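## Task

Take the violet cap off its marker while the second marker keeps its cap fully seated. Every marker and cap has to finish resting on the desk, and the robot must release everything and back away at the end. The robot must not topple or be left leaning, and nothing may count as in place only because the robot is still holding it.

## Robot and tools

Robot: a wheeled cart with a pan-tilt head camera and two arms, left_arm and right_arm, each with a wrist camera and a two-jaw hand (one fixed jaw, one swinging jaw). The cart footprint is 0.53 m wide and spans x = -0.35 to 0.07 m. Arm pan axes are vertical at x = -0.060, y = +0.155 (left) and -0.155 m (right); shoulders sit 0.03 m outward from the pan axis and 0.89 m high. Links: upper arm 0.116, forearm 0.135, hand 0.162 m. A fixed-jaw tip reaches roughly 0.44 m from its pan axis and cannot go below about 0.55 m off the floor.

Frames: the base frame has its origin on the floor between the drive wheels, x forward, y left, z up. Reported left_hand and right_hand positions are in this frame and mark the fixed-jaw tip; a held object sits next to it on the swinging-jaw side. Hand axes: z out along the fingers, y from swinging jaw toward fixed jaw. The odometry frame is the base frame as it was when the scene began; base_odometry counts wheel rotation, so slip shows up as travel. Heading is positive leftward, range -3.142 to 3.142.

execute_actions: argument actions is a list holding one action (or empty, which only reports state and images). An action may contain base, joints, or both, starting together. base takes exactly one key: translate_m (metres, straight drive, forward positive, -1.4 to 1.4) or rotate_rad (radians, turn in place, counter-clockwise positive, -3.2 to 3.2). Both are offsets from where the base last measured itself; there is no sideways motion. joints is one dictionary keyed by joint name, covering both arms and the head together, each value an absolute target in radians. Ranges: head_pan_rad -3.2 to 3.2 (0 forward, positive left); head_tilt_rad -0.76 to 1.45 (0 level, positive down); per arm, shoulder_pan -1.919 to 1.919, shoulder_lift -1.745 to 1.745, elbow_flex -1.69 to 1.58, wrist_flex -1.658 to 1.658, wrist_roll -2.743 to 2.841, gripper 0 to 1.919. Names look like left_arm_elbow_flex_rad. Joints left out may keep pushing toward earlier targets without being reported. Any unknown key or out-of-range number rejects the whole call. Optional cameras: a list from head_camera, left_wrist_camera, right_wrist_camera, all; null or omitted gives all, [] gives none. Images (644x476) come back in the order shown on the pictures line. One action runs at most 15 s.

wait: seconds, 0 to 10; commands nothing, returns state and images. zoom_image: camera plus region [x0, y0, x1, y1] in pixels of that camera's latest full image, no larger than 504 by 504. finished_scene: scene number; ends the scene for good and reports success, then gives the next task.

Arm geometry: with shoulder_pan 0, left_arm points left and right_arm right; positive pan turns either arm clockwise viewed from above, so straight ahead is +1.571 for left and -1.571 for right. With lift, elbow and wrist_flex at 0 the upper arm leans 0.24 rad out from vertical and forearm and fingers are horizontal; positive values bend downward. Lift+elbow+wrist_flex equals the downward angle of the fingers; 1.571 points straight down and requires the forearm no more than 0.08 rad above horizontal. wrist_roll -1.522: jaws close across the arm plane, fixed jaw on the left looking outward; 1.619: fixed jaw on the right; 0.049: jaws close within the plane, fixed jaw below (level fingers) or toward the pan axis (fingers down). Hand body protrudes about 0.08 m above level fingers with fixed jaw left, below with it right, so keep it left when working above a desk. Jaw gap by gripper angle: 0 gives 0.003 m, 0.3 gives 0.026, 0.6 gives 0.049, 1 gives 0.076, 1.919 gives 0.106.

Gripping: commanding below the contact angle squeezes, maximally at 0.2 rad below it; going lower adds little and may trip the jaw. A holding jaw reads off_target; done means empty or barely gripping.

Stowed pose per arm: shoulder_pan -1.75 (left) or 1.75 (right), shoulder_lift 0.05, elbow_flex 1.35, wrist_flex -1.55, wrist_roll -1.52. Stowing in one go can jam the hand against the cart; instead move wrist_flex and wrist_roll first, then the other three. Leaving stow, do not lead with the wrists. Turning with arms stowed needs 0.44 m of free radius; turning or reversing near a desk edge can snag the cart's rear and tip the robot.

Result lines: base_status and joint_status give each motion's outcome. done: reached (for the base, wheels turned fully, slip possible). off_target: stopped short, maybe still pushing (load, obstacle, or tripped motor). time_out: target dropped, holds in place. joint command not followed (often with cause:): a self-collision check refused that arm's targets, though a gripper target still runs; the refused joints read not_followed and may be retried on later actions. on_its_own lists uncommanded motion. Motor temperatures lists per-arm values in joint_positions order; MOTOR HOT appears from 55 °C, and at 70 °C an OVER-TEMPERATURE FAULT stops the arm, with limit_stop_at_motor_heat in joint_status; resend targets afterward.

Sag and errors: loaded joints settle off target in gravity's direction; offset the next target by that sag. Hand positions may be a few centimetres off, differently per arm. Camera poses carry small calibration errors, larger for wrist cameras.

Overload: a joint held more than about 0.30 rad from its target for about 2 s trips to 20 % torque, unreported; the simulation keeps running while replies are written, so count a long-stuck joint as tripped. Reset: once its reading is steady, command 0.2 rad from the reading on the side away from the offending target (or 0.04 past a range end; for a jaw, the end itself). To stop a blocked joint pushing, command its current reading. Payload per hand: about 0.4 kg at full reach, 0.7 kg within 0.28 m of the pan axis.

Avoid: arms or hands striking or pressing each other, pulling or pushing hard on objects (pulling on something ahead tips the robot most easily), dropping or knocking items off the desk, and slamming into furniture.

Each tool is called in YAML: its name, and indented under it one key for each argument.

## Session

I'll start by checking the robot's state and camera views.

execute_actions:
  actions: []

Scene clock: 0.00 s.
Motor temperatures (°C, as the motors report them): left_arm=[30 29 28 30 31] | right_arm=[28 30 29 30 28]
base_odometry: x=+0.000 y=+0.000 heading=+0.000 (m, m, rad; odometry frame)
base_status: not commanded
joint_positions: head_pan_rad=-0.022 head_tilt_rad=-0.008 left_arm_shoulder_pan_rad=-1.728 left_arm_shoulder_lift_rad=+0.053 left_arm_elbow_flex_rad=+1.315 left_arm_wrist_flex_rad=-1.632 left_arm_wrist_roll_rad=-1.517 left_arm_gripper_rad=+1.920 right_arm_shoulder_pan_rad=+1.743 right_arm_shoulder_lift_rad=+0.024 right_arm_elbow_flex_rad=+1.359 right_arm_wrist_flex_rad=-1.469 right_arm_wrist_roll_rad=-1.530 right_arm_gripper_rad=+1.920
joint_status: not commanded
left_hand: x=-0.3073 y=+0.1079 z=+0.9155 quat_wxyz=(-0.060, -0.606, -0.049, +0.792) (m; base frame)
right_hand: x=-0.3090 y=-0.1195 z=+0.8879 quat_wxyz=(-0.061, +0.673, -0.061, -0.734) (m; base frame)
pictures: head_camera, left_wrist_camera, right_wrist_camera
Images, in order (width x height): head_camera 644x476, left_wrist_camera 644x476, right_wrist_camera 644x476.

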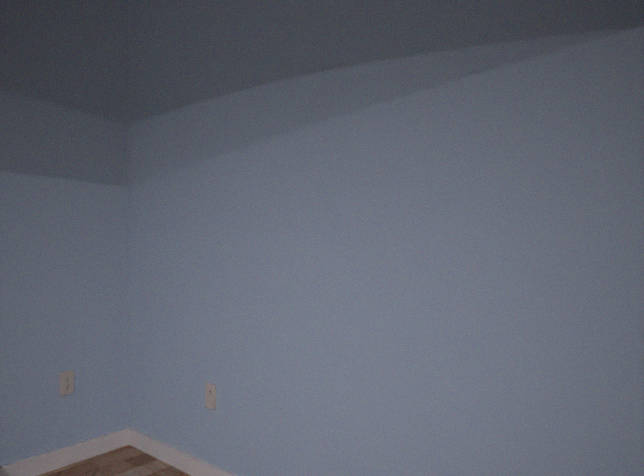

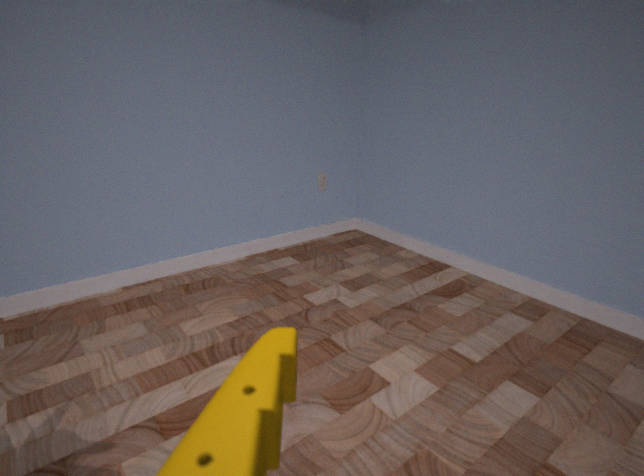

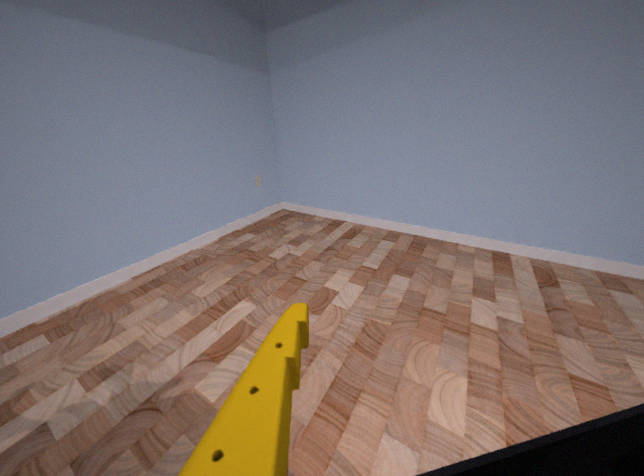

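execute_actions:
  actions:
    - {"joints": {"head_pan_rad": 1.3, "head_tilt_rad": 0.4}}
  cameras: ["head_camera"]

execute_actions:
  actions:
    - {"joints": {"head_pan_rad": -1.3, "head_tilt_rad": 0.4}}
  cameras: ["head_camera"]

Scene clock: 3.13 s.
Motor temperatures (°C, as the motors report them): left_arm=[30 29 28 30 31] | right_arm=[28 30 29 30 28]
base_odometry: x=+0.000 y=+0.000 heading=+0.000 (m, m, rad; odometry frame)
base_status: not commanded
joint_positions: head_pan_rad=+1.290 head_tilt_rad=+0.393 left_arm_shoulder_pan_rad=-1.728 left_arm_shoulder_lift_rad=+0.053 left_arm_elbow_flex_rad=+1.315 left_arm_wrist_flex_rad=-1.632 left_arm_wrist_roll_rad=-1.517 left_arm_gripper_rad=+1.920 right_arm_shoulder_pan_rad=+1.743 right_arm_shoulder_lift_rad=+0.024 right_arm_elbow_flex_rad=+1.359 right_arm_wrist_flex_rad=-1.469 right_arm_wrist_roll_rad=-1.530 right_arm_gripper_rad=+1.920
joint_status: all done
left_hand: x=-0.3073 y=+0.1079 z=+0.9155 quat_wxyz=(-0.060, -0.606, -0.049, +0.792) (m; base frame)
right_hand: x=-0.3090 y=-0.1195 z=+0.8879 quat_wxyz=(-0.061, +0.673, -0.061, -0.734) (m; base frame)
pictures: head_camera
camera_calibration (this result's frames):
head_camera: T_world_to_cam=[[0.946269, -0.323322, 0.00618915, 0.0354454], [-0.136071, -0.415456, -0.899378, 1.06897], [0.29336, 0.850211, -0.437128, 0.513952], [0, 0, 0, 1]] pos_world=[-0.0388583, 0.018602, 1.18585]
Images, in order (width x height): head_camera 644x476.

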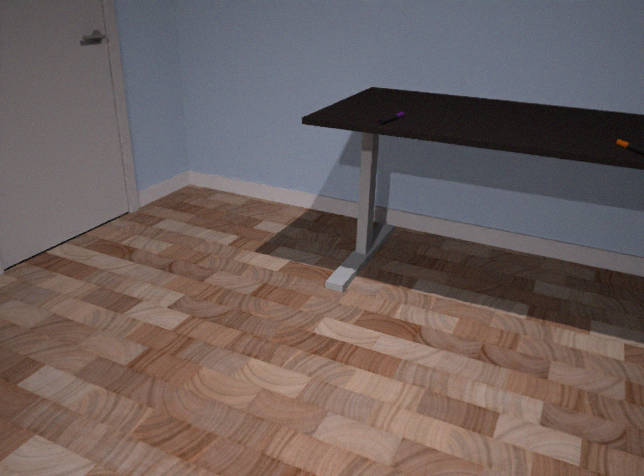

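Scene clock: 5.67 s.
Motor temperatures (°C, as the motors report them): left_arm=[30 29 28 30 31] | right_arm=[28 30 29 30 28]
base_odometry: x=+0.000 y=+0.000 heading=+0.000 (m, m, rad; odometry frame)
base_status: not commanded
joint_positions: head_pan_rad=-1.290 head_tilt_rad=+0.393 left_arm_shoulder_pan_rad=-1.728 left_arm_shoulder_lift_rad=+0.053 left_arm_elbow_flex_rad=+1.315 left_arm_wrist_flex_rad=-1.632 left_arm_wrist_roll_rad=-1.517 left_arm_gripper_rad=+1.920 right_arm_shoulder_pan_rad=+1.743 right_arm_shoulder_lift_rad=+0.024 right_arm_elbow_flex_rad=+1.359 right_arm_wrist_flex_rad=-1.469 right_arm_wrist_roll_rad=-1.530 right_arm_gripper_rad=+1.920
joint_status: all done
left_hand: x=-0.3073 y=+0.1079 z=+0.9155 quat_wxyz=(-0.060, -0.606, -0.049, +0.792) (m; base frame)
right_hand: x=-0.3090 y=-0.1195 z=+0.8879 quat_wxyz=(-0.061, +0.673, -0.061, -0.734) (m; base frame)
pictures: head_camera
camera_calibration (this result's frames):
head_camera: T_world_to_cam=[[-0.973112, -0.230251, 0.00618918, -0.0547655], [-0.10607, 0.424109, -0.899378, 1.07038], [0.204458, -0.875852, -0.437128, 0.509774], [0, 0, 0, 1]] pos_world=[-0.0439851, -0.0200807, 1.18585]
Images, in order (width x height): head_camera 644x476.

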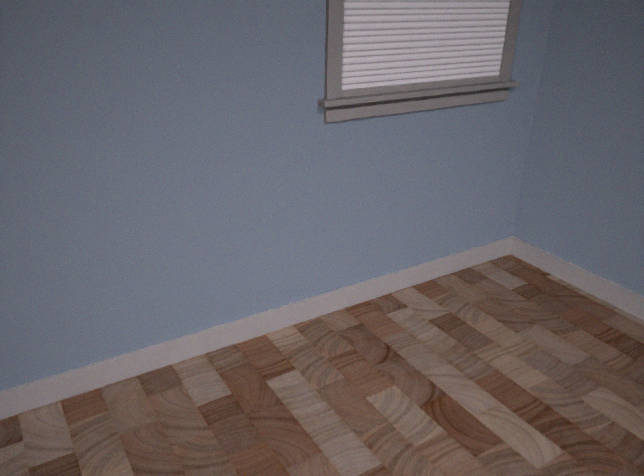

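execute_actions:
  actions:
    - {"joints": {"head_pan_rad": 0.85, "head_tilt_rad": 0.3}}
  cameras: ["head_camera"]

Scene clock: 8.97 s.
Motor temperatures (°C, as the motors report them): left_arm=[30 29 28 30 31] | right_arm=[28 30 29 30 28]
base_odometry: x=+0.000 y=+0.000 heading=+0.000 (m, m, rad; odometry frame)
base_status: not commanded
joint_positions: head_pan_rad=+0.840 head_tilt_rad=+0.313 left_arm_shoulder_pan_rad=-1.728 left_arm_shoulder_lift_rad=+0.053 left_arm_elbow_flex_rad=+1.315 left_arm_wrist_flex_rad=-1.632 left_arm_wrist_roll_rad=-1.517 left_arm_gripper_rad=+1.920 right_arm_shoulder_pan_rad=+1.743 right_arm_shoulder_lift_rad=+0.024 right_arm_elbow_flex_rad=+1.359 right_arm_wrist_flex_rad=-1.469 right_arm_wrist_roll_rad=-1.530 right_arm_gripper_rad=+1.920
joint_status: all done
left_hand: x=-0.3073 y=+0.1079 z=+0.9155 quat_wxyz=(-0.060, -0.606, -0.049, +0.792) (m; base frame)
right_hand: x=-0.3090 y=-0.1195 z=+0.8879 quat_wxyz=(-0.061, +0.673, -0.061, -0.734) (m; base frame)
pictures: head_camera
camera_calibration (this result's frames):
head_camera: T_world_to_cam=[[0.711202, -0.702984, 0.00228178, 0.0288947], [-0.254111, -0.260105, -0.931543, 1.10044], [0.655453, 0.661936, -0.363623, 0.446366], [0, 0, 0, 1]] pos_world=[-0.0334879, 0.0110775, 1.18735]
Images, in order (width x height): head_camera 644x476.

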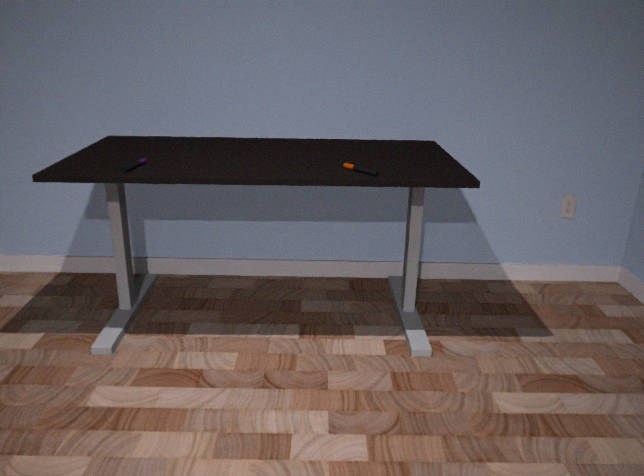

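zoom_image:
  camera: "head_camera"
  region: [20, 120, 260, 210]

zoom_image:
  camera: "head_camera"
  region: [260, 120, 500, 210]

Region (20, 120, 260, 210) of head_camera's 644x476 image, scaled by 2.100; it fills the top 189 rows of this view, and the rest is white.

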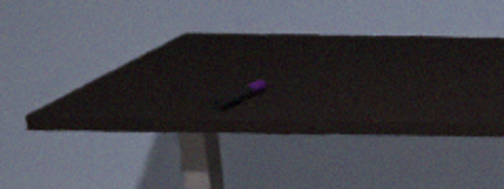

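Region (260, 120, 500, 210) of head_camera's 644x476 image, scaled by 2.100; it fills the top 189 rows of this view, and the rest is white.

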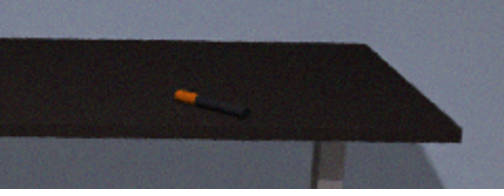

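execute_actions:
  actions:
    - {"base": {"rotate_rad": 1.376}, "joints": {"head_pan_rad": -0.15, "head_tilt_rad": 0.35, "left_arm_shoulder_pan_rad": 0.6, "right_arm_shoulder_pan_rad": -0.6}}
  cameras: ["head_camera"]

Scene clock: 91.93 s.
Motor temperatures (°C, as the motors report them): left_arm=[30 29 28 30 31] | right_arm=[28 30 29 30 28]
base_odometry: x=-0.001 y=+0.000 heading=+1.374 (m, m, rad; odometry frame)
base_status: done
joint_positions: head_pan_rad=-0.140 head_tilt_rad=+0.343 left_arm_shoulder_pan_rad=+0.591 left_arm_shoulder_lift_rad=+0.053 left_arm_elbow_flex_rad=+1.315 left_arm_wrist_flex_rad=-1.632 left_arm_wrist_roll_rad=-1.517 left_arm_gripper_rad=+1.920 right_arm_shoulder_pan_rad=-0.593 right_arm_shoulder_lift_rad=+0.024 right_arm_elbow_flex_rad=+1.359 right_arm_wrist_flex_rad=-1.469 right_arm_wrist_roll_rad=-1.530 right_arm_gripper_rad=+1.920
joint_status: all done
left_hand: x=+0.0737 y=+0.3682 z=+0.9155 quat_wxyz=(+0.702, -0.287, +0.535, +0.372) (m; base frame)
right_hand: x=+0.0869 y=-0.3591 z=+0.8879 quat_wxyz=(+0.652, +0.320, +0.596, -0.343) (m; base frame)
pictures: head_camera
camera_calibration (this result's frames):
head_camera: T_world_to_cam=[[-0.18761, -0.982236, 0.00375235, -0.0150421], [-0.385228, 0.0700646, -0.920158, 1.08117], [0.903549, -0.174077, -0.39153, 0.490147], [0, 0, 0, 1]] pos_world=[-0.0291955, -0.00520386, 1.18682]
Images, in order (width x height): head_camera 644x476.

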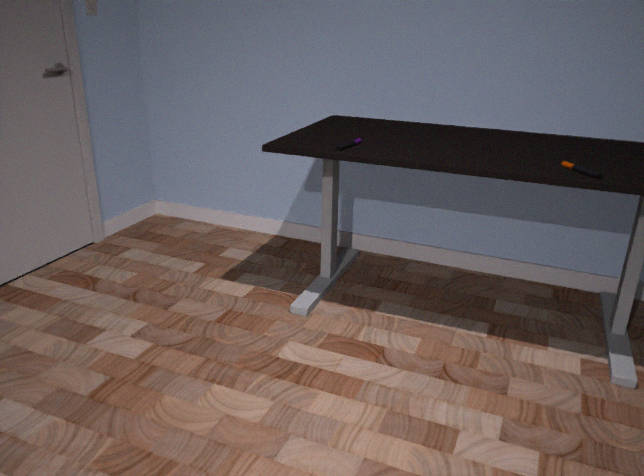

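execute_actions:
  actions:
    - {"base": {"translate_m": 1.01}, "joints": {"head_pan_rad": -0.45, "head_tilt_rad": 0.5, "left_arm_shoulder_pan_rad": 1.45, "left_arm_shoulder_lift_rad": -0.1, "left_arm_elbow_flex_rad": 0.3, "left_arm_wrist_flex_rad": 1.3, "left_arm_gripper_rad": 0.8, "right_arm_shoulder_pan_rad": -1.3, "right_arm_shoulder_lift_rad": -0.1, "right_arm_elbow_flex_rad": 0.3, "right_arm_wrist_flex_rad": 1.3, "right_arm_gripper_rad": 0.8}}

Scene clock: 129.50 s.
Motor temperatures (°C, as the motors report them): left_arm=[30 29 28 30 31] | right_arm=[28 30 29 30 28]
base_odometry: x=+0.195 y=+0.991 heading=+1.373 (m, m, rad; odometry frame)
base_status: done
joint_positions: head_pan_rad=-0.440 head_tilt_rad=+0.494 left_arm_shoulder_pan_rad=+1.442 left_arm_shoulder_lift_rad=-0.062 left_arm_elbow_flex_rad=+0.332 left_arm_wrist_flex_rad=+1.290 left_arm_wrist_roll_rad=-1.517 left_arm_gripper_rad=+0.807 right_arm_shoulder_pan_rad=-1.293 right_arm_shoulder_lift_rad=-0.063 right_arm_elbow_flex_rad=+0.331 right_arm_wrist_flex_rad=+1.294 right_arm_wrist_roll_rad=-1.530 right_arm_gripper_rad=+0.808
joint_status: all done
left_hand: x=+0.1218 y=+0.1863 z=+0.8167 quat_wxyz=(+0.006, -0.067, +0.998, +0.000) (m; base frame)
right_hand: x=+0.1191 y=-0.1981 z=+0.8170 quat_wxyz=(+0.005, +0.142, +0.990, -0.001) (m; base frame)
pictures: head_camera, left_wrist_camera, right_wrist_camera
camera_calibration (this result's frames):
head_camera: T_world_to_cam=[[-0.468505, -0.883392, 0.0110215, -0.036611], [-0.468336, 0.237764, -0.850958, 0.99762], [0.749109, -0.40384, -0.525118, 0.636648], [0, 0, 0, 1]] pos_world=[-0.0268503, -0.012436, 1.18365]
left_wrist_camera: T_world_to_cam=[[0.172439, -0.984936, 0.012868, 0.15231], [-0.837005, -0.139627, 0.52908, -0.282473], [-0.519314, -0.102005, -0.848474, 0.845704], [0, 0, 0, 1]] pos_world=[0.176491, 0.196841, 0.865049]
right_wrist_camera: T_world_to_cam=[[-0.308964, -0.951016, 0.0105285, -0.163385], [-0.789645, 0.262677, 0.554492, -0.288424], [-0.530096, 0.163004, -0.832123, 0.840796], [0, 0, 0, 1]] pos_world=[0.16747, -0.216672, 0.861295]
Images, in order (width x height): head_camera 644x476, left_wrist_camera 644x476, right_wrist_camera 644x476.

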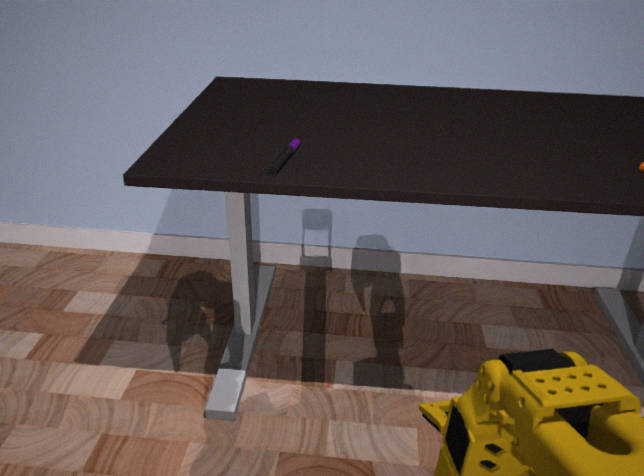

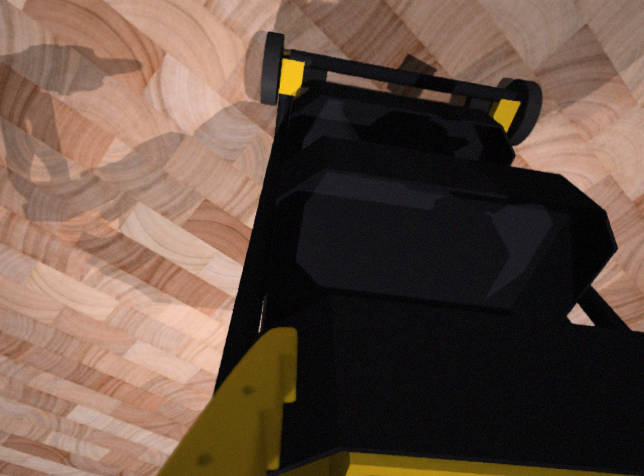

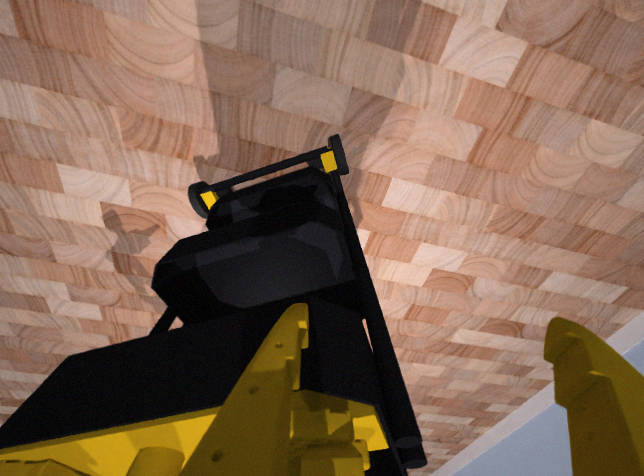

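zoom_image:
  camera: "head_camera"
  region: [110, 60, 362, 240]

Region (110, 60, 362, 240) of head_camera's 644x476 image, scaled by 2.000; it fills the top 360 rows of this view, and the rest is white.

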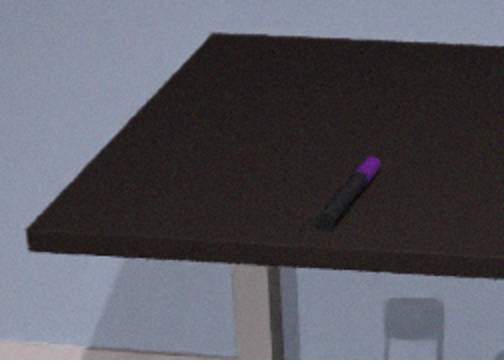

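zoom_image:
  camera: "head_camera"
  region: [250, 125, 330, 195]

Region (250, 125, 330, 195) of head_camera's 644x476 image, scaled by 6.300; it fills the top 441 rows of this view, and the rest is white.

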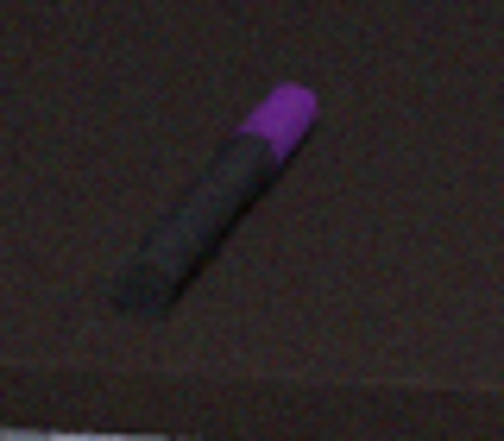

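execute_actions:
  actions:
    - {"base": {"rotate_rad": -0.602}, "joints": {"head_pan_rad": 0.1, "head_tilt_rad": 0.55, "left_arm_wrist_roll_rad": 1.38, "left_arm_gripper_rad": 0.6}}
  cameras: ["head_camera"]

Scene clock: 167.40 s.
Motor temperatures (°C, as the motors report them): left_arm=[30 29 29 30 31] | right_arm=[28 30 29 30 28]
base_odometry: x=+0.195 y=+0.990 heading=+0.773 (m, m, rad; odometry frame)
base_status: done
joint_positions: head_pan_rad=+0.090 head_tilt_rad=+0.544 left_arm_shoulder_pan_rad=+1.442 left_arm_shoulder_lift_rad=-0.062 left_arm_elbow_flex_rad=+0.332 left_arm_wrist_flex_rad=+1.292 left_arm_wrist_roll_rad=+1.370 left_arm_gripper_rad=+0.607 right_arm_shoulder_pan_rad=-1.294 right_arm_shoulder_lift_rad=-0.063 right_arm_elbow_flex_rad=+0.331 right_arm_wrist_flex_rad=+1.294 right_arm_wrist_roll_rad=-1.530 right_arm_gripper_rad=+0.808
joint_status: all done
left_hand: x=+0.1221 y=+0.1706 z=+0.8166 quat_wxyz=(+0.001, -0.998, +0.060, -0.005) (m; base frame)
right_hand: x=+0.1191 y=-0.1978 z=+0.8170 quat_wxyz=(+0.005, +0.142, +0.990, -0.001) (m; base frame)
pictures: head_camera
camera_calibration (this result's frames):
head_camera: T_world_to_cam=[[0.043031, -0.998984, 0.0133844, -0.0152885], [-0.565971, -0.0354145, -0.823664, 0.961615], [0.823301, 0.0278679, -0.56692, 0.68825], [0, 0, 0, 1]] pos_world=[-0.0217323, -0.000397868, 1.18244]
Images, in order (width x height): head_camera 644x476.

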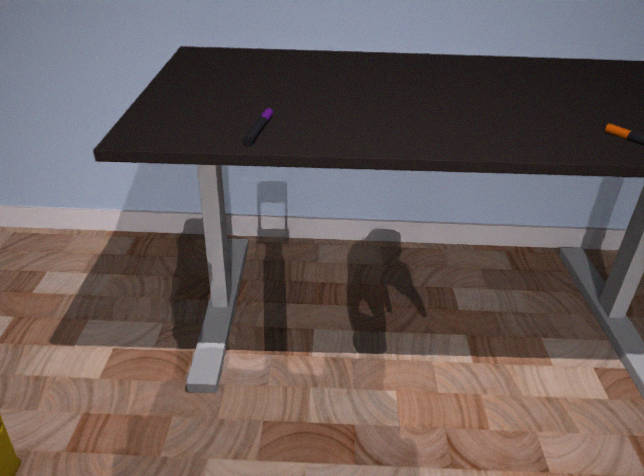

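zoom_image:
  camera: "head_camera"
  region: [80, 30, 332, 190]

zoom_image:
  camera: "head_camera"
  region: [392, 30, 644, 190]

Region (80, 30, 332, 190) of head_camera's 644x476 image, scaled by 2.000; it fills the top 320 rows of this view, and the rest is white.

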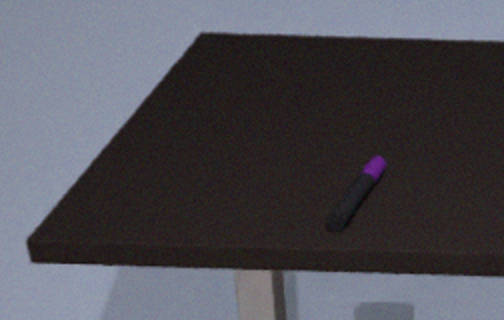

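Region (392, 30, 644, 190) of head_camera's 644x476 image, scaled by 2.000; it fills the top 320 rows of this view, and the rest is white.

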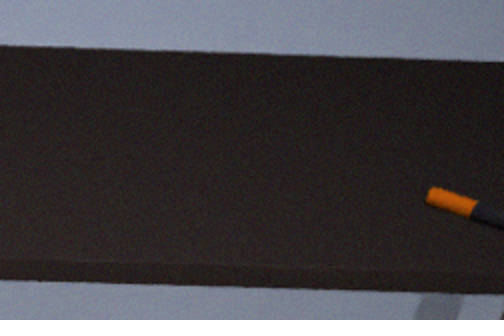

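execute_actions:
  actions:
    - {"base": {"translate_m": 0.62}, "joints": {"head_pan_rad": 0.15, "head_tilt_rad": 0.85}}
  cameras: ["head_camera"]

Scene clock: 182.07 s.
Motor temperatures (°C, as the motors report them): left_arm=[30 29 29 30 31] | right_arm=[28 30 29 30 28]
base_odometry: x=+0.639 y=+1.422 heading=+0.772 (m, m, rad; odometry frame)
base_status: done
joint_positions: head_pan_rad=+0.140 head_tilt_rad=+0.845 left_arm_shoulder_pan_rad=+1.442 left_arm_shoulder_lift_rad=-0.064 left_arm_elbow_flex_rad=+0.330 left_arm_wrist_flex_rad=+1.292 left_arm_wrist_roll_rad=+1.370 left_arm_gripper_rad=+0.607 right_arm_shoulder_pan_rad=-1.294 right_arm_shoulder_lift_rad=-0.063 right_arm_elbow_flex_rad=+0.329 right_arm_wrist_flex_rad=+1.294 right_arm_wrist_roll_rad=-1.530 right_arm_gripper_rad=+0.808
joint_status: all done
left_hand: x=+0.1225 y=+0.1706 z=+0.8171 quat_wxyz=(+0.001, -0.998, +0.060, -0.006) (m; base frame)
right_hand: x=+0.1194 y=-0.1979 z=+0.8172 quat_wxyz=(+0.005, +0.142, +0.990, -0.001) (m; base frame)
pictures: head_camera
camera_calibration (this result's frames):
head_camera: T_world_to_cam=[[0.098928, -0.994736, 0.0267025, -0.0279904], [-0.780042, -0.0941818, -0.618598, 0.715524], [0.617857, 0.0403676, -0.785253, 0.929896], [0, 0, 0, 1]] pos_world=[-0.0136349, 0.00200856, 1.17357]
Images, in order (width x height): head_camera 644x476.

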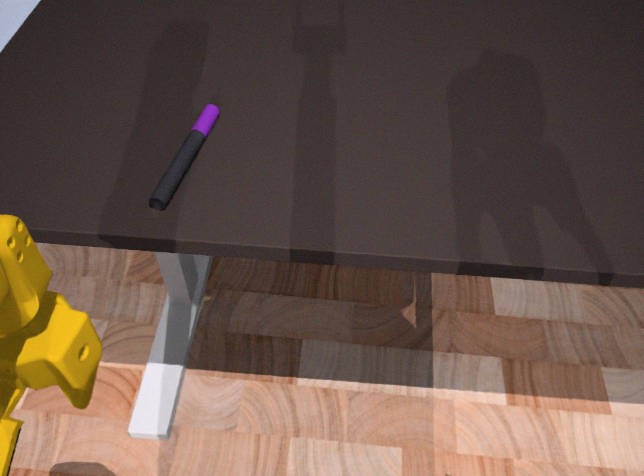

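zoom_image:
  camera: "head_camera"
  region: [100, 80, 300, 280]

Region (100, 80, 300, 280) of head_camera's 644x476 image, scaled by 2.520.

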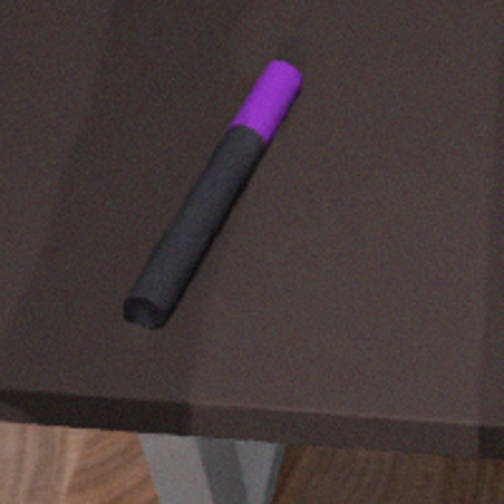

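zoom_image:
  camera: "head_camera"
  region: [392, 200, 644, 320]

Region (392, 200, 644, 320) of head_camera's 644x476 image, scaled by 2.000; it fills the top 240 rows of this view, and the rest is white.

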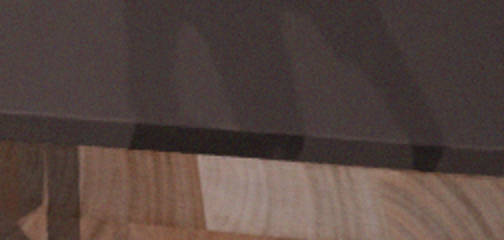

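execute_actions:
  actions:
    - {"base": {"translate_m": 0.235}, "joints": {"head_pan_rad": 0.45, "head_tilt_rad": 1.1}}
  cameras: ["head_camera", "left_wrist_camera"]

Scene clock: 209.67 s.
Motor temperatures (°C, as the motors report them): left_arm=[30 29 29 30 31] | right_arm=[28 30 30 30 28]
base_odometry: x=+0.808 y=+1.586 heading=+0.771 (m, m, rad; odometry frame)
base_status: done
joint_positions: head_pan_rad=+0.440 head_tilt_rad=+1.095 left_arm_shoulder_pan_rad=+1.442 left_arm_shoulder_lift_rad=-0.064 left_arm_elbow_flex_rad=+0.330 left_arm_wrist_flex_rad=+1.292 left_arm_wrist_roll_rad=+1.370 left_arm_gripper_rad=+0.607 right_arm_shoulder_pan_rad=-1.294 right_arm_shoulder_lift_rad=-0.063 right_arm_elbow_flex_rad=+0.329 right_arm_wrist_flex_rad=+1.294 right_arm_wrist_roll_rad=-1.530 right_arm_gripper_rad=+0.808
joint_status: all done
left_hand: x=+0.1225 y=+0.1706 z=+0.8171 quat_wxyz=(+0.001, -0.998, +0.060, -0.006) (m; base frame)
right_hand: x=+0.1194 y=-0.1979 z=+0.8172 quat_wxyz=(+0.005, +0.142, +0.990, -0.001) (m; base frame)
pictures: head_camera, left_wrist_camera
camera_calibration (this result's frames):
head_camera: T_world_to_cam=[[0.39564, -0.9177, 0.0359955, -0.0247413], [-0.833838, -0.37536, -0.404745, 0.46685], [0.384946, 0.130119, -0.913721, 1.06681], [0, 0, 0, 1]] pos_world=[-0.0115999, 0.0137194, 1.16462]
left_wrist_camera: T_world_to_cam=[[0.0809107, 0.996608, 0.0150225, -0.191896], [0.832344, -0.0758508, 0.549045, -0.515932], [0.548322, -0.0319197, -0.835658, 0.691644], [0, 0, 0, 1]] pos_world=[0.0657156, 0.174188, 0.86413]
Images, in order (width x height): head_camera 644x476, left_wrist_camera 644x476.

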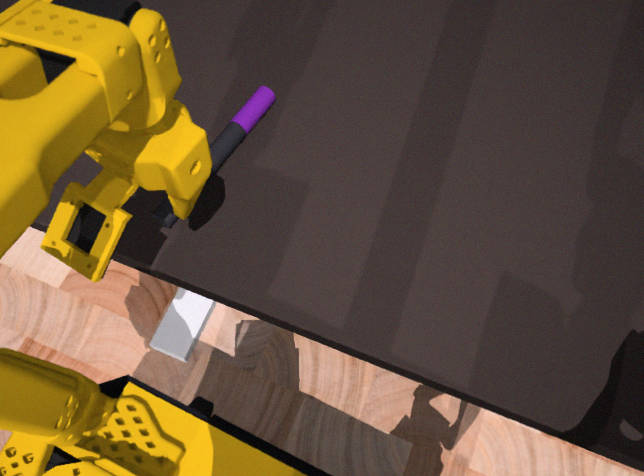

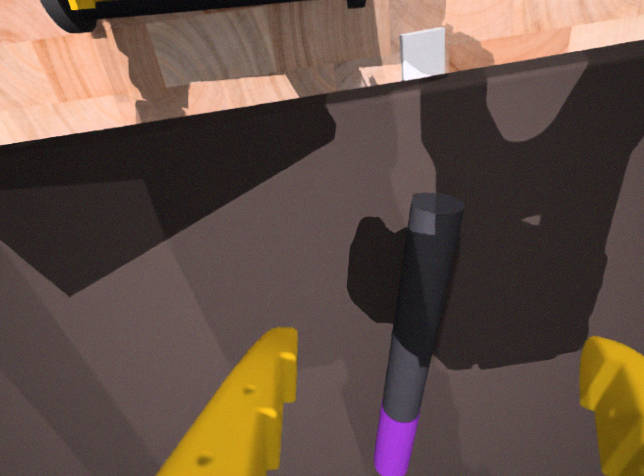

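zoom_image:
  camera: "left_wrist_camera"
  region: [340, 170, 520, 476]

Region (340, 170, 520, 476) of left_wrist_camera's 644x476 image, scaled by 1.647; it fills the left 296 columns of this view, and the rest is white.

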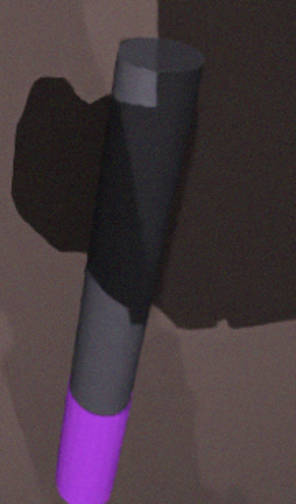

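zoom_image:
  camera: "head_camera"
  region: [130, 70, 310, 250]

Region (130, 70, 310, 250) of head_camera's 644x476 image, scaled by 2.800.

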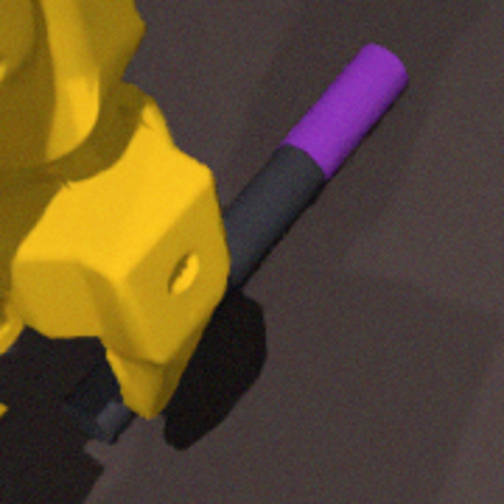

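execute_actions:
  actions:
    - {"joints": {"left_arm_shoulder_pan_rad": 1.357, "left_arm_shoulder_lift_rad": 0.52, "left_arm_elbow_flex_rad": -0.39, "left_arm_wrist_flex_rad": 1.37, "left_arm_wrist_roll_rad": 1.26, "head_pan_rad": 0.6, "head_tilt_rad": 1.05}}
  cameras: ["head_camera", "left_wrist_camera"]

Scene clock: 285.23 s.
Motor temperatures (°C, as the motors report them): left_arm=[30 29 29 30 31] | right_arm=[28 31 30 30 28]
base_odometry: x=+0.808 y=+1.586 heading=+0.771 (m, m, rad; odometry frame)
base_status: not commanded
joint_positions: head_pan_rad=+0.590 head_tilt_rad=+1.065 left_arm_shoulder_pan_rad=+1.366 left_arm_shoulder_lift_rad=+0.537 left_arm_elbow_flex_rad=-0.358 left_arm_wrist_flex_rad=+1.359 left_arm_wrist_roll_rad=+1.269 left_arm_gripper_rad=+0.607 right_arm_shoulder_pan_rad=-1.294 right_arm_shoulder_lift_rad=-0.063 right_arm_elbow_flex_rad=+0.329 right_arm_wrist_flex_rad=+1.294 right_arm_wrist_roll_rad=-1.530 right_arm_gripper_rad=+0.808
joint_status: all done
left_hand: x=+0.1848 y=+0.1981 z=+0.7969 quat_wxyz=(+0.004, -0.997, +0.073, -0.016) (m; base frame)
right_hand: x=+0.1194 y=-0.1979 z=+0.8172 quat_wxyz=(+0.005, +0.142, +0.990, -0.001) (m; base frame)
pictures: head_camera, left_wrist_camera
camera_calibration (this result's frames):
head_camera: T_world_to_cam=[[0.527406, -0.848893, 0.0349866, -0.017387], [-0.757944, -0.488708, -0.432072, 0.50187], [0.383881, 0.201359, -0.90116, 1.05231], [0, 0, 0, 1]] pos_world=[-0.0144014, 0.0186163, 1.16575]
left_wrist_camera: T_world_to_cam=[[0.104962, 0.994225, 0.0223658, -0.233871], [0.819475, -0.0992114, 0.564463, -0.559977], [0.563422, -0.040919, -0.825155, 0.632114], [0, 0, 0, 1]] pos_world=[0.127288, 0.20283, 0.842909]
Images, in order (width x height): head_camera 644x476, left_wrist_camera 644x476.

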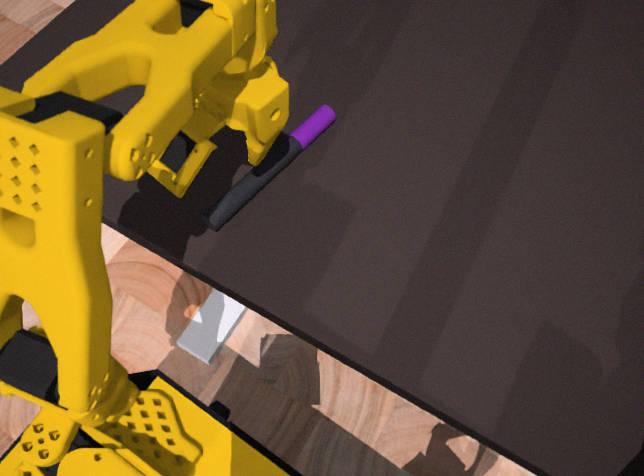

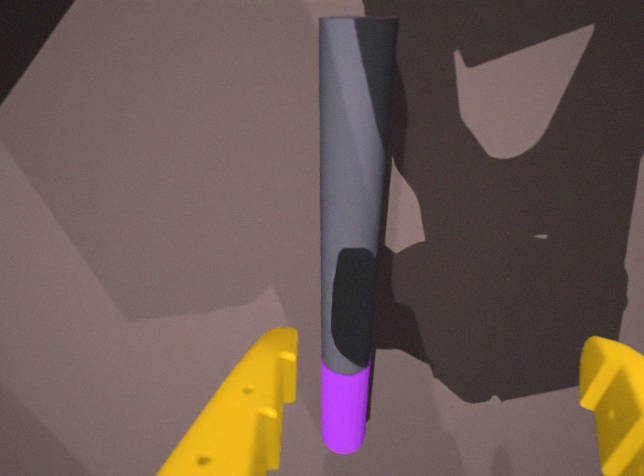

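zoom_image:
  camera: "left_wrist_camera"
  region: [250, 0, 450, 240]

zoom_image:
  camera: "left_wrist_camera"
  region: [250, 236, 450, 476]

Region (250, 0, 450, 240) of left_wrist_camera's 644x476 image, scaled by 2.100.

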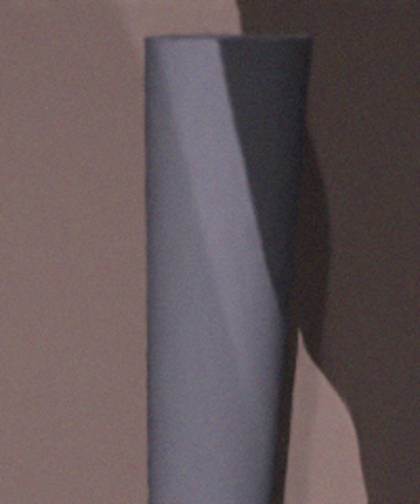

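Region (250, 236, 450, 476) of left_wrist_camera's 644x476 image, scaled by 2.100.

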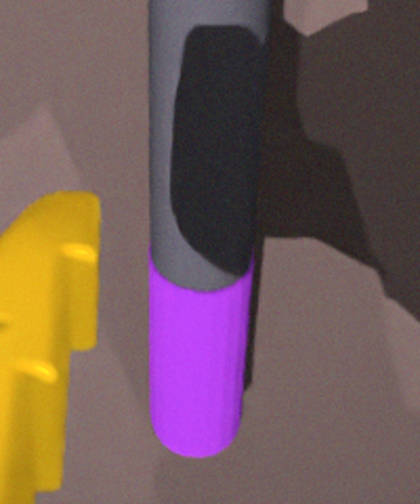

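execute_actions:
  actions:
    - {"joints": {"left_arm_shoulder_lift_rad": 0.53, "left_arm_elbow_flex_rad": -0.075, "left_arm_wrist_flex_rad": 1.007}}
  cameras: ["head_camera", "left_wrist_camera"]

Scene clock: 338.43 s.
Motor temperatures (°C, as the motors report them): left_arm=[30 29 29 30 31] | right_arm=[28 31 30 30 28]
base_odometry: x=+0.808 y=+1.586 heading=+0.771 (m, m, rad; odometry frame)
base_status: not commanded
joint_positions: head_pan_rad=+0.590 head_tilt_rad=+1.065 left_arm_shoulder_pan_rad=+1.366 left_arm_shoulder_lift_rad=+0.547 left_arm_elbow_flex_rad=-0.073 left_arm_wrist_flex_rad=+1.017 left_arm_wrist_roll_rad=+1.269 left_arm_gripper_rad=+0.607 right_arm_shoulder_pan_rad=-1.294 right_arm_shoulder_lift_rad=-0.063 right_arm_elbow_flex_rad=+0.329 right_arm_wrist_flex_rad=+1.294 right_arm_wrist_roll_rad=-1.530 right_arm_gripper_rad=+0.808
joint_status: all done
left_hand: x=+0.1820 y=+0.1975 z=+0.7585 quat_wxyz=(+0.011, -0.997, +0.073, -0.039) (m; base frame)
right_hand: x=+0.1194 y=-0.1979 z=+0.8172 quat_wxyz=(+0.005, +0.142, +0.990, -0.001) (m; base frame)
pictures: head_camera, left_wrist_camera
camera_calibration (this result's frames):
head_camera: T_world_to_cam=[[0.527406, -0.848893, 0.0349866, -0.017387], [-0.757943, -0.488708, -0.432073, 0.501871], [0.383882, 0.20136, -0.90116, 1.05231], [0, 0, 0, 1]] pos_world=[-0.0144014, 0.0186163, 1.16575]
left_wrist_camera: T_world_to_cam=[[0.103583, 0.993938, 0.0368574, -0.242822], [0.79234, -0.10486, 0.601, -0.557704], [0.601222, -0.03305, -0.798398, 0.573226], [0, 0, 0, 1]] pos_world=[0.122408, 0.201814, 0.801793]
Images, in order (width x height): head_camera 644x476, left_wrist_camera 644x476.

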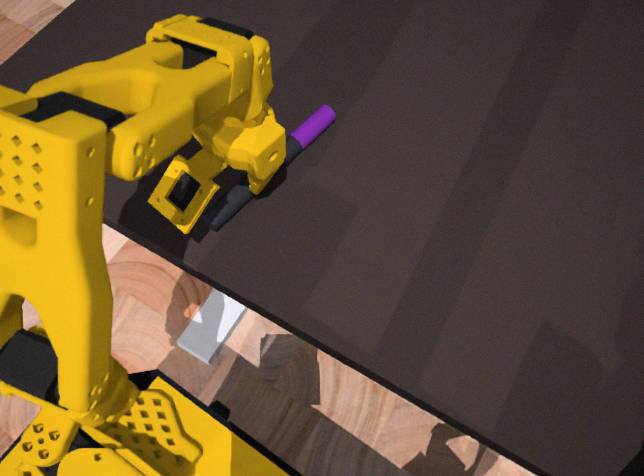

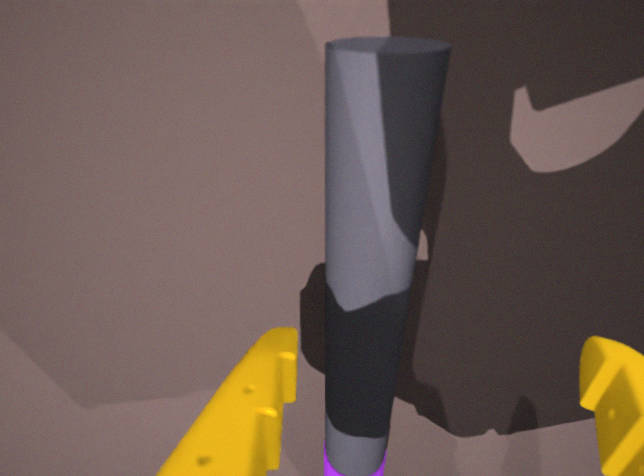

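execute_actions:
  actions:
    - {"joints": {"left_arm_shoulder_lift_rad": 0.616, "left_arm_elbow_flex_rad": -0.055, "left_arm_wrist_flex_rad": 0.901}}
  cameras: ["head_camera", "left_wrist_camera"]

Scene clock: 347.87 s.
Motor temperatures (°C, as the motors report them): left_arm=[30 30 29 30 31] | right_arm=[28 31 30 30 28]
base_odometry: x=+0.808 y=+1.586 heading=+0.771 (m, m, rad; odometry frame)
base_status: not commanded
joint_positions: head_pan_rad=+0.590 head_tilt_rad=+1.065 left_arm_shoulder_pan_rad=+1.366 left_arm_shoulder_lift_rad=+0.632 left_arm_elbow_flex_rad=-0.055 left_arm_wrist_flex_rad=+0.910 left_arm_wrist_roll_rad=+1.269 left_arm_gripper_rad=+0.607 right_arm_shoulder_pan_rad=-1.294 right_arm_shoulder_lift_rad=-0.063 right_arm_elbow_flex_rad=+0.329 right_arm_wrist_flex_rad=+1.294 right_arm_wrist_roll_rad=-1.530 right_arm_gripper_rad=+0.808
joint_status: all done
left_hand: x=+0.1826 y=+0.1977 z=+0.7387 quat_wxyz=(+0.011, -0.996, +0.073, -0.040) (m; base frame)
right_hand: x=+0.1194 y=-0.1979 z=+0.8172 quat_wxyz=(+0.005, +0.142, +0.990, -0.001) (m; base frame)
pictures: head_camera, left_wrist_camera
camera_calibration (this result's frames):
head_camera: T_world_to_cam=[[0.527406, -0.848893, 0.0349865, -0.0173869], [-0.757942, -0.488707, -0.432075, 0.501873], [0.383883, 0.201361, -0.901159, 1.05231], [0, 0, 0, 1]] pos_world=[-0.0144014, 0.0186163, 1.16575]
left_wrist_camera: T_world_to_cam=[[0.103471, 0.993914, 0.0377898, -0.242939], [0.790532, -0.105237, 0.603312, -0.547573], [0.603617, -0.0325513, -0.79661, 0.555228], [0, 0, 0, 1]] pos_world=[0.122866, 0.20191, 0.781838]
Images, in order (width x height): head_camera 644x476, left_wrist_camera 644x476.

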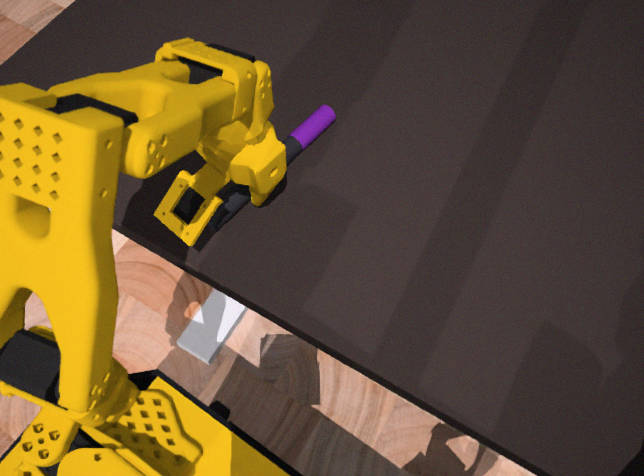

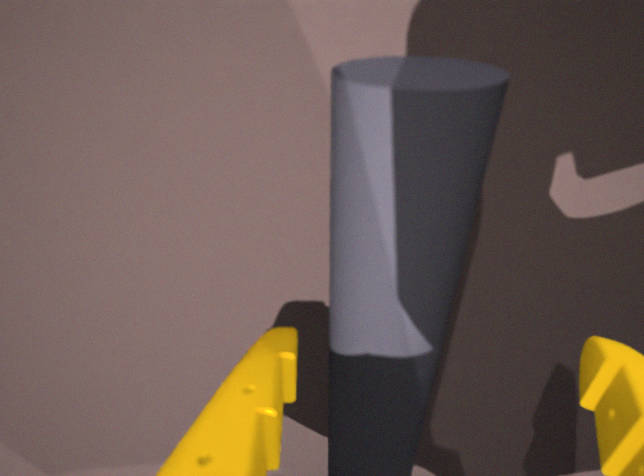

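execute_actions:
  actions:
    - {"joints": {"left_arm_shoulder_lift_rad": 0.632, "left_arm_wrist_flex_rad": 0.887}}
  cameras: ["left_wrist_camera"]

Scene clock: 355.77 s.
Motor temperatures (°C, as the motors report them): left_arm=[30 30 29 30 31] | right_arm=[28 31 30 30 28]
base_odometry: x=+0.808 y=+1.586 heading=+0.771 (m, m, rad; odometry frame)
base_status: not commanded
joint_positions: head_pan_rad=+0.590 head_tilt_rad=+1.065 left_arm_shoulder_pan_rad=+1.366 left_arm_shoulder_lift_rad=+0.648 left_arm_elbow_flex_rad=-0.055 left_arm_wrist_flex_rad=+0.896 left_arm_wrist_roll_rad=+1.269 left_arm_gripper_rad=+0.607 right_arm_shoulder_pan_rad=-1.294 right_arm_shoulder_lift_rad=-0.063 right_arm_elbow_flex_rad=+0.329 right_arm_wrist_flex_rad=+1.294 right_arm_wrist_roll_rad=-1.530 right_arm_gripper_rad=+0.808
joint_status: all done
left_hand: x=+0.1824 y=+0.1976 z=+0.7356 quat_wxyz=(+0.011, -0.997, +0.073, -0.039) (m; base frame)
right_hand: x=+0.1194 y=-0.1979 z=+0.8172 quat_wxyz=(+0.005, +0.142, +0.990, -0.001) (m; base frame)
pictures: left_wrist_camera
camera_calibration (this result's frames):
left_wrist_camera: T_world_to_cam=[[0.103528, 0.993926, 0.0373236, -0.242431], [0.791437, -0.105048, 0.602157, -0.544873], [0.60242, -0.0328005, -0.797505, 0.55375], [0, 0, 0, 1]] pos_world=[0.122741, 0.201883, 0.778765]
Images, in order (width x height): left_wrist_camera 644x476.

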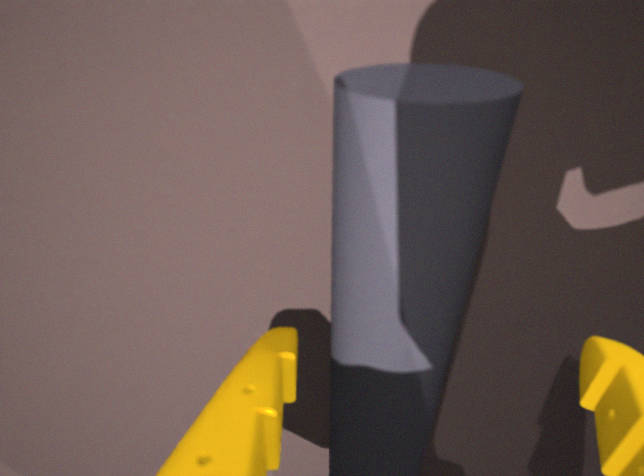

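execute_actions:
  actions:
    - {"joints": {"left_arm_gripper_rad": 0.08}}
  cameras: ["head_camera", "left_wrist_camera"]

Scene clock: 359.13 s.
Motor temperatures (°C, as the motors report them): left_arm=[30 30 29 30 31] | right_arm=[28 31 30 30 28]
base_odometry: x=+0.808 y=+1.586 heading=+0.771 (m, m, rad; odometry frame)
base_status: not commanded
joint_positions: head_pan_rad=+0.590 head_tilt_rad=+1.065 left_arm_shoulder_pan_rad=+1.366 left_arm_shoulder_lift_rad=+0.648 left_arm_elbow_flex_rad=-0.055 left_arm_wrist_flex_rad=+0.896 left_arm_wrist_roll_rad=+1.269 left_arm_gripper_rad=+0.209 right_arm_shoulder_pan_rad=-1.294 right_arm_shoulder_lift_rad=-0.063 right_arm_elbow_flex_rad=+0.329 right_arm_wrist_flex_rad=+1.294 right_arm_wrist_roll_rad=-1.530 right_arm_gripper_rad=+0.808
joint_status: left_arm_gripper_rad off_target (ended at +0.209, target +0.080)
left_hand: x=+0.1824 y=+0.1976 z=+0.7356 quat_wxyz=(+0.011, -0.997, +0.073, -0.039) (m; base frame)
right_hand: x=+0.1194 y=-0.1979 z=+0.8172 quat_wxyz=(+0.005, +0.142, +0.990, -0.001) (m; base frame)
pictures: head_camera, left_wrist_camera
camera_calibration (this result's frames):
head_camera: T_world_to_cam=[[0.527407, -0.848892, 0.0349865, -0.0173868], [-0.757942, -0.488708, -0.432075, 0.501873], [0.383883, 0.201361, -0.901159, 1.05231], [0, 0, 0, 1]] pos_world=[-0.0144014, 0.0186163, 1.16575]
left_wrist_camera: T_world_to_cam=[[0.103528, 0.993926, 0.0373236, -0.242431], [0.791437, -0.105048, 0.602157, -0.544873], [0.60242, -0.0328005, -0.797505, 0.55375], [0, 0, 0, 1]] pos_world=[0.122741, 0.201883, 0.778765]
Images, in order (width x height): head_camera 644x476, left_wrist_camera 644x476.

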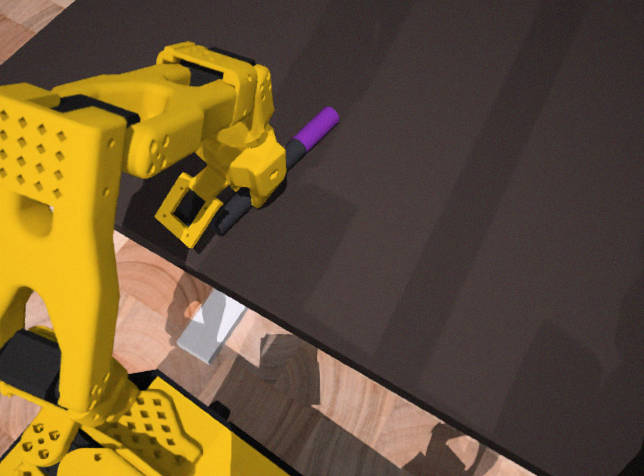

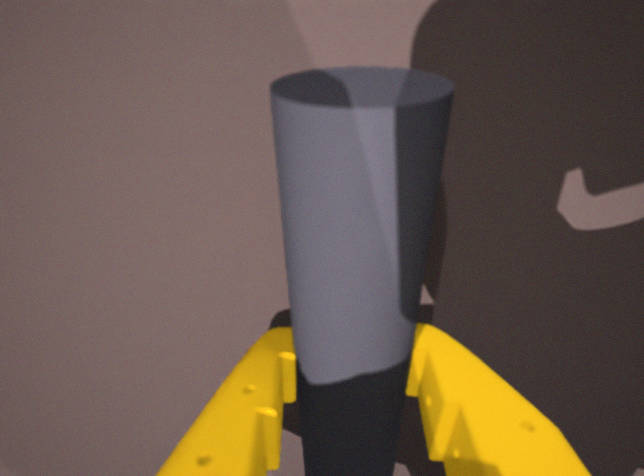

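execute_actions:
  actions:
    - {"joints": {"left_arm_shoulder_lift_rad": 0.54, "left_arm_wrist_flex_rad": 0.976, "head_pan_rad": 0.35, "head_tilt_rad": 1.15}}
  cameras: ["head_camera", "left_wrist_camera"]

Scene clock: 381.50 s.
Motor temperatures (°C, as the motors report them): left_arm=[30 30 29 30 31] | right_arm=[28 31 30 30 28]
base_odometry: x=+0.808 y=+1.586 heading=+0.771 (m, m, rad; odometry frame)
base_status: not commanded
joint_positions: head_pan_rad=+0.360 head_tilt_rad=+1.145 left_arm_shoulder_pan_rad=+1.366 left_arm_shoulder_lift_rad=+0.597 left_arm_elbow_flex_rad=-0.055 left_arm_wrist_flex_rad=+0.968 left_arm_wrist_roll_rad=+1.269 left_arm_gripper_rad=+0.209 right_arm_shoulder_pan_rad=-1.294 right_arm_shoulder_lift_rad=-0.063 right_arm_elbow_flex_rad=+0.329 right_arm_wrist_flex_rad=+1.294 right_arm_wrist_roll_rad=-1.530 right_arm_gripper_rad=+0.808
joint_status: all done
left_hand: x=+0.1787 y=+0.1969 z=+0.7457 quat_wxyz=(+0.008, -0.997, +0.073, -0.029) (m; base frame)
right_hand: x=+0.1194 y=-0.1979 z=+0.8172 quat_wxyz=(+0.005, +0.142, +0.990, -0.001) (m; base frame)
pictures: head_camera, left_wrist_camera
camera_calibration (this result's frames):
head_camera: T_world_to_cam=[[0.322705, -0.945753, 0.0375986, -0.0300143], [-0.87904, -0.314196, -0.358567, 0.411574], [0.350929, 0.0826605, -0.932747, 1.08711], [0, 0, 0, 1]] pos_world=[-0.0100238, 0.0110675, 1.16271]
left_wrist_camera: T_world_to_cam=[[0.104244, 0.994075, 0.0307885, -0.236941], [0.803926, -0.102448, 0.585839, -0.538719], [0.585522, -0.0363183, -0.809842, 0.576994], [0, 0, 0, 1]] pos_world=[0.119947, 0.201302, 0.790172]
Images, in order (width x height): head_camera 644x476, left_wrist_camera 644x476.

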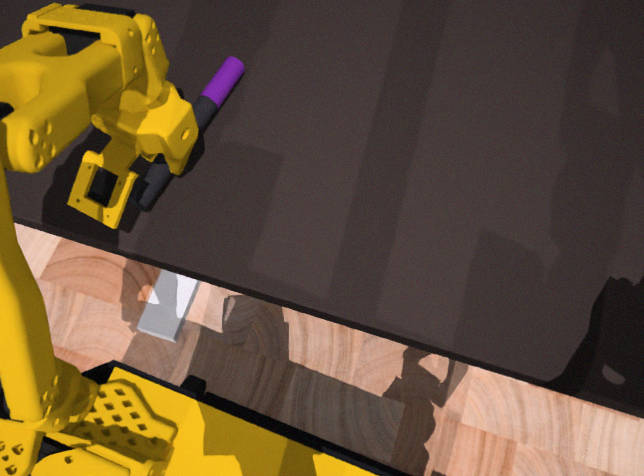

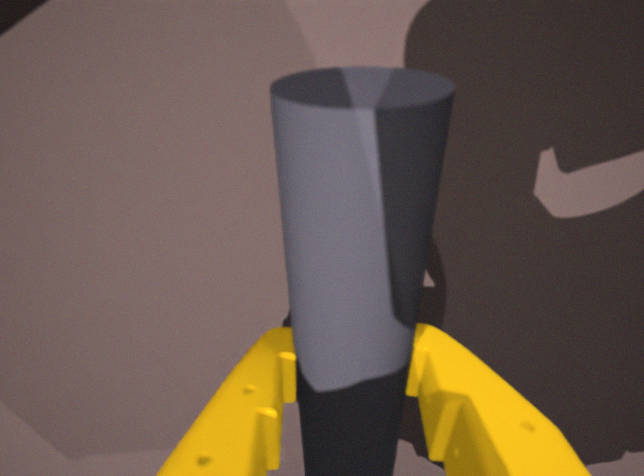

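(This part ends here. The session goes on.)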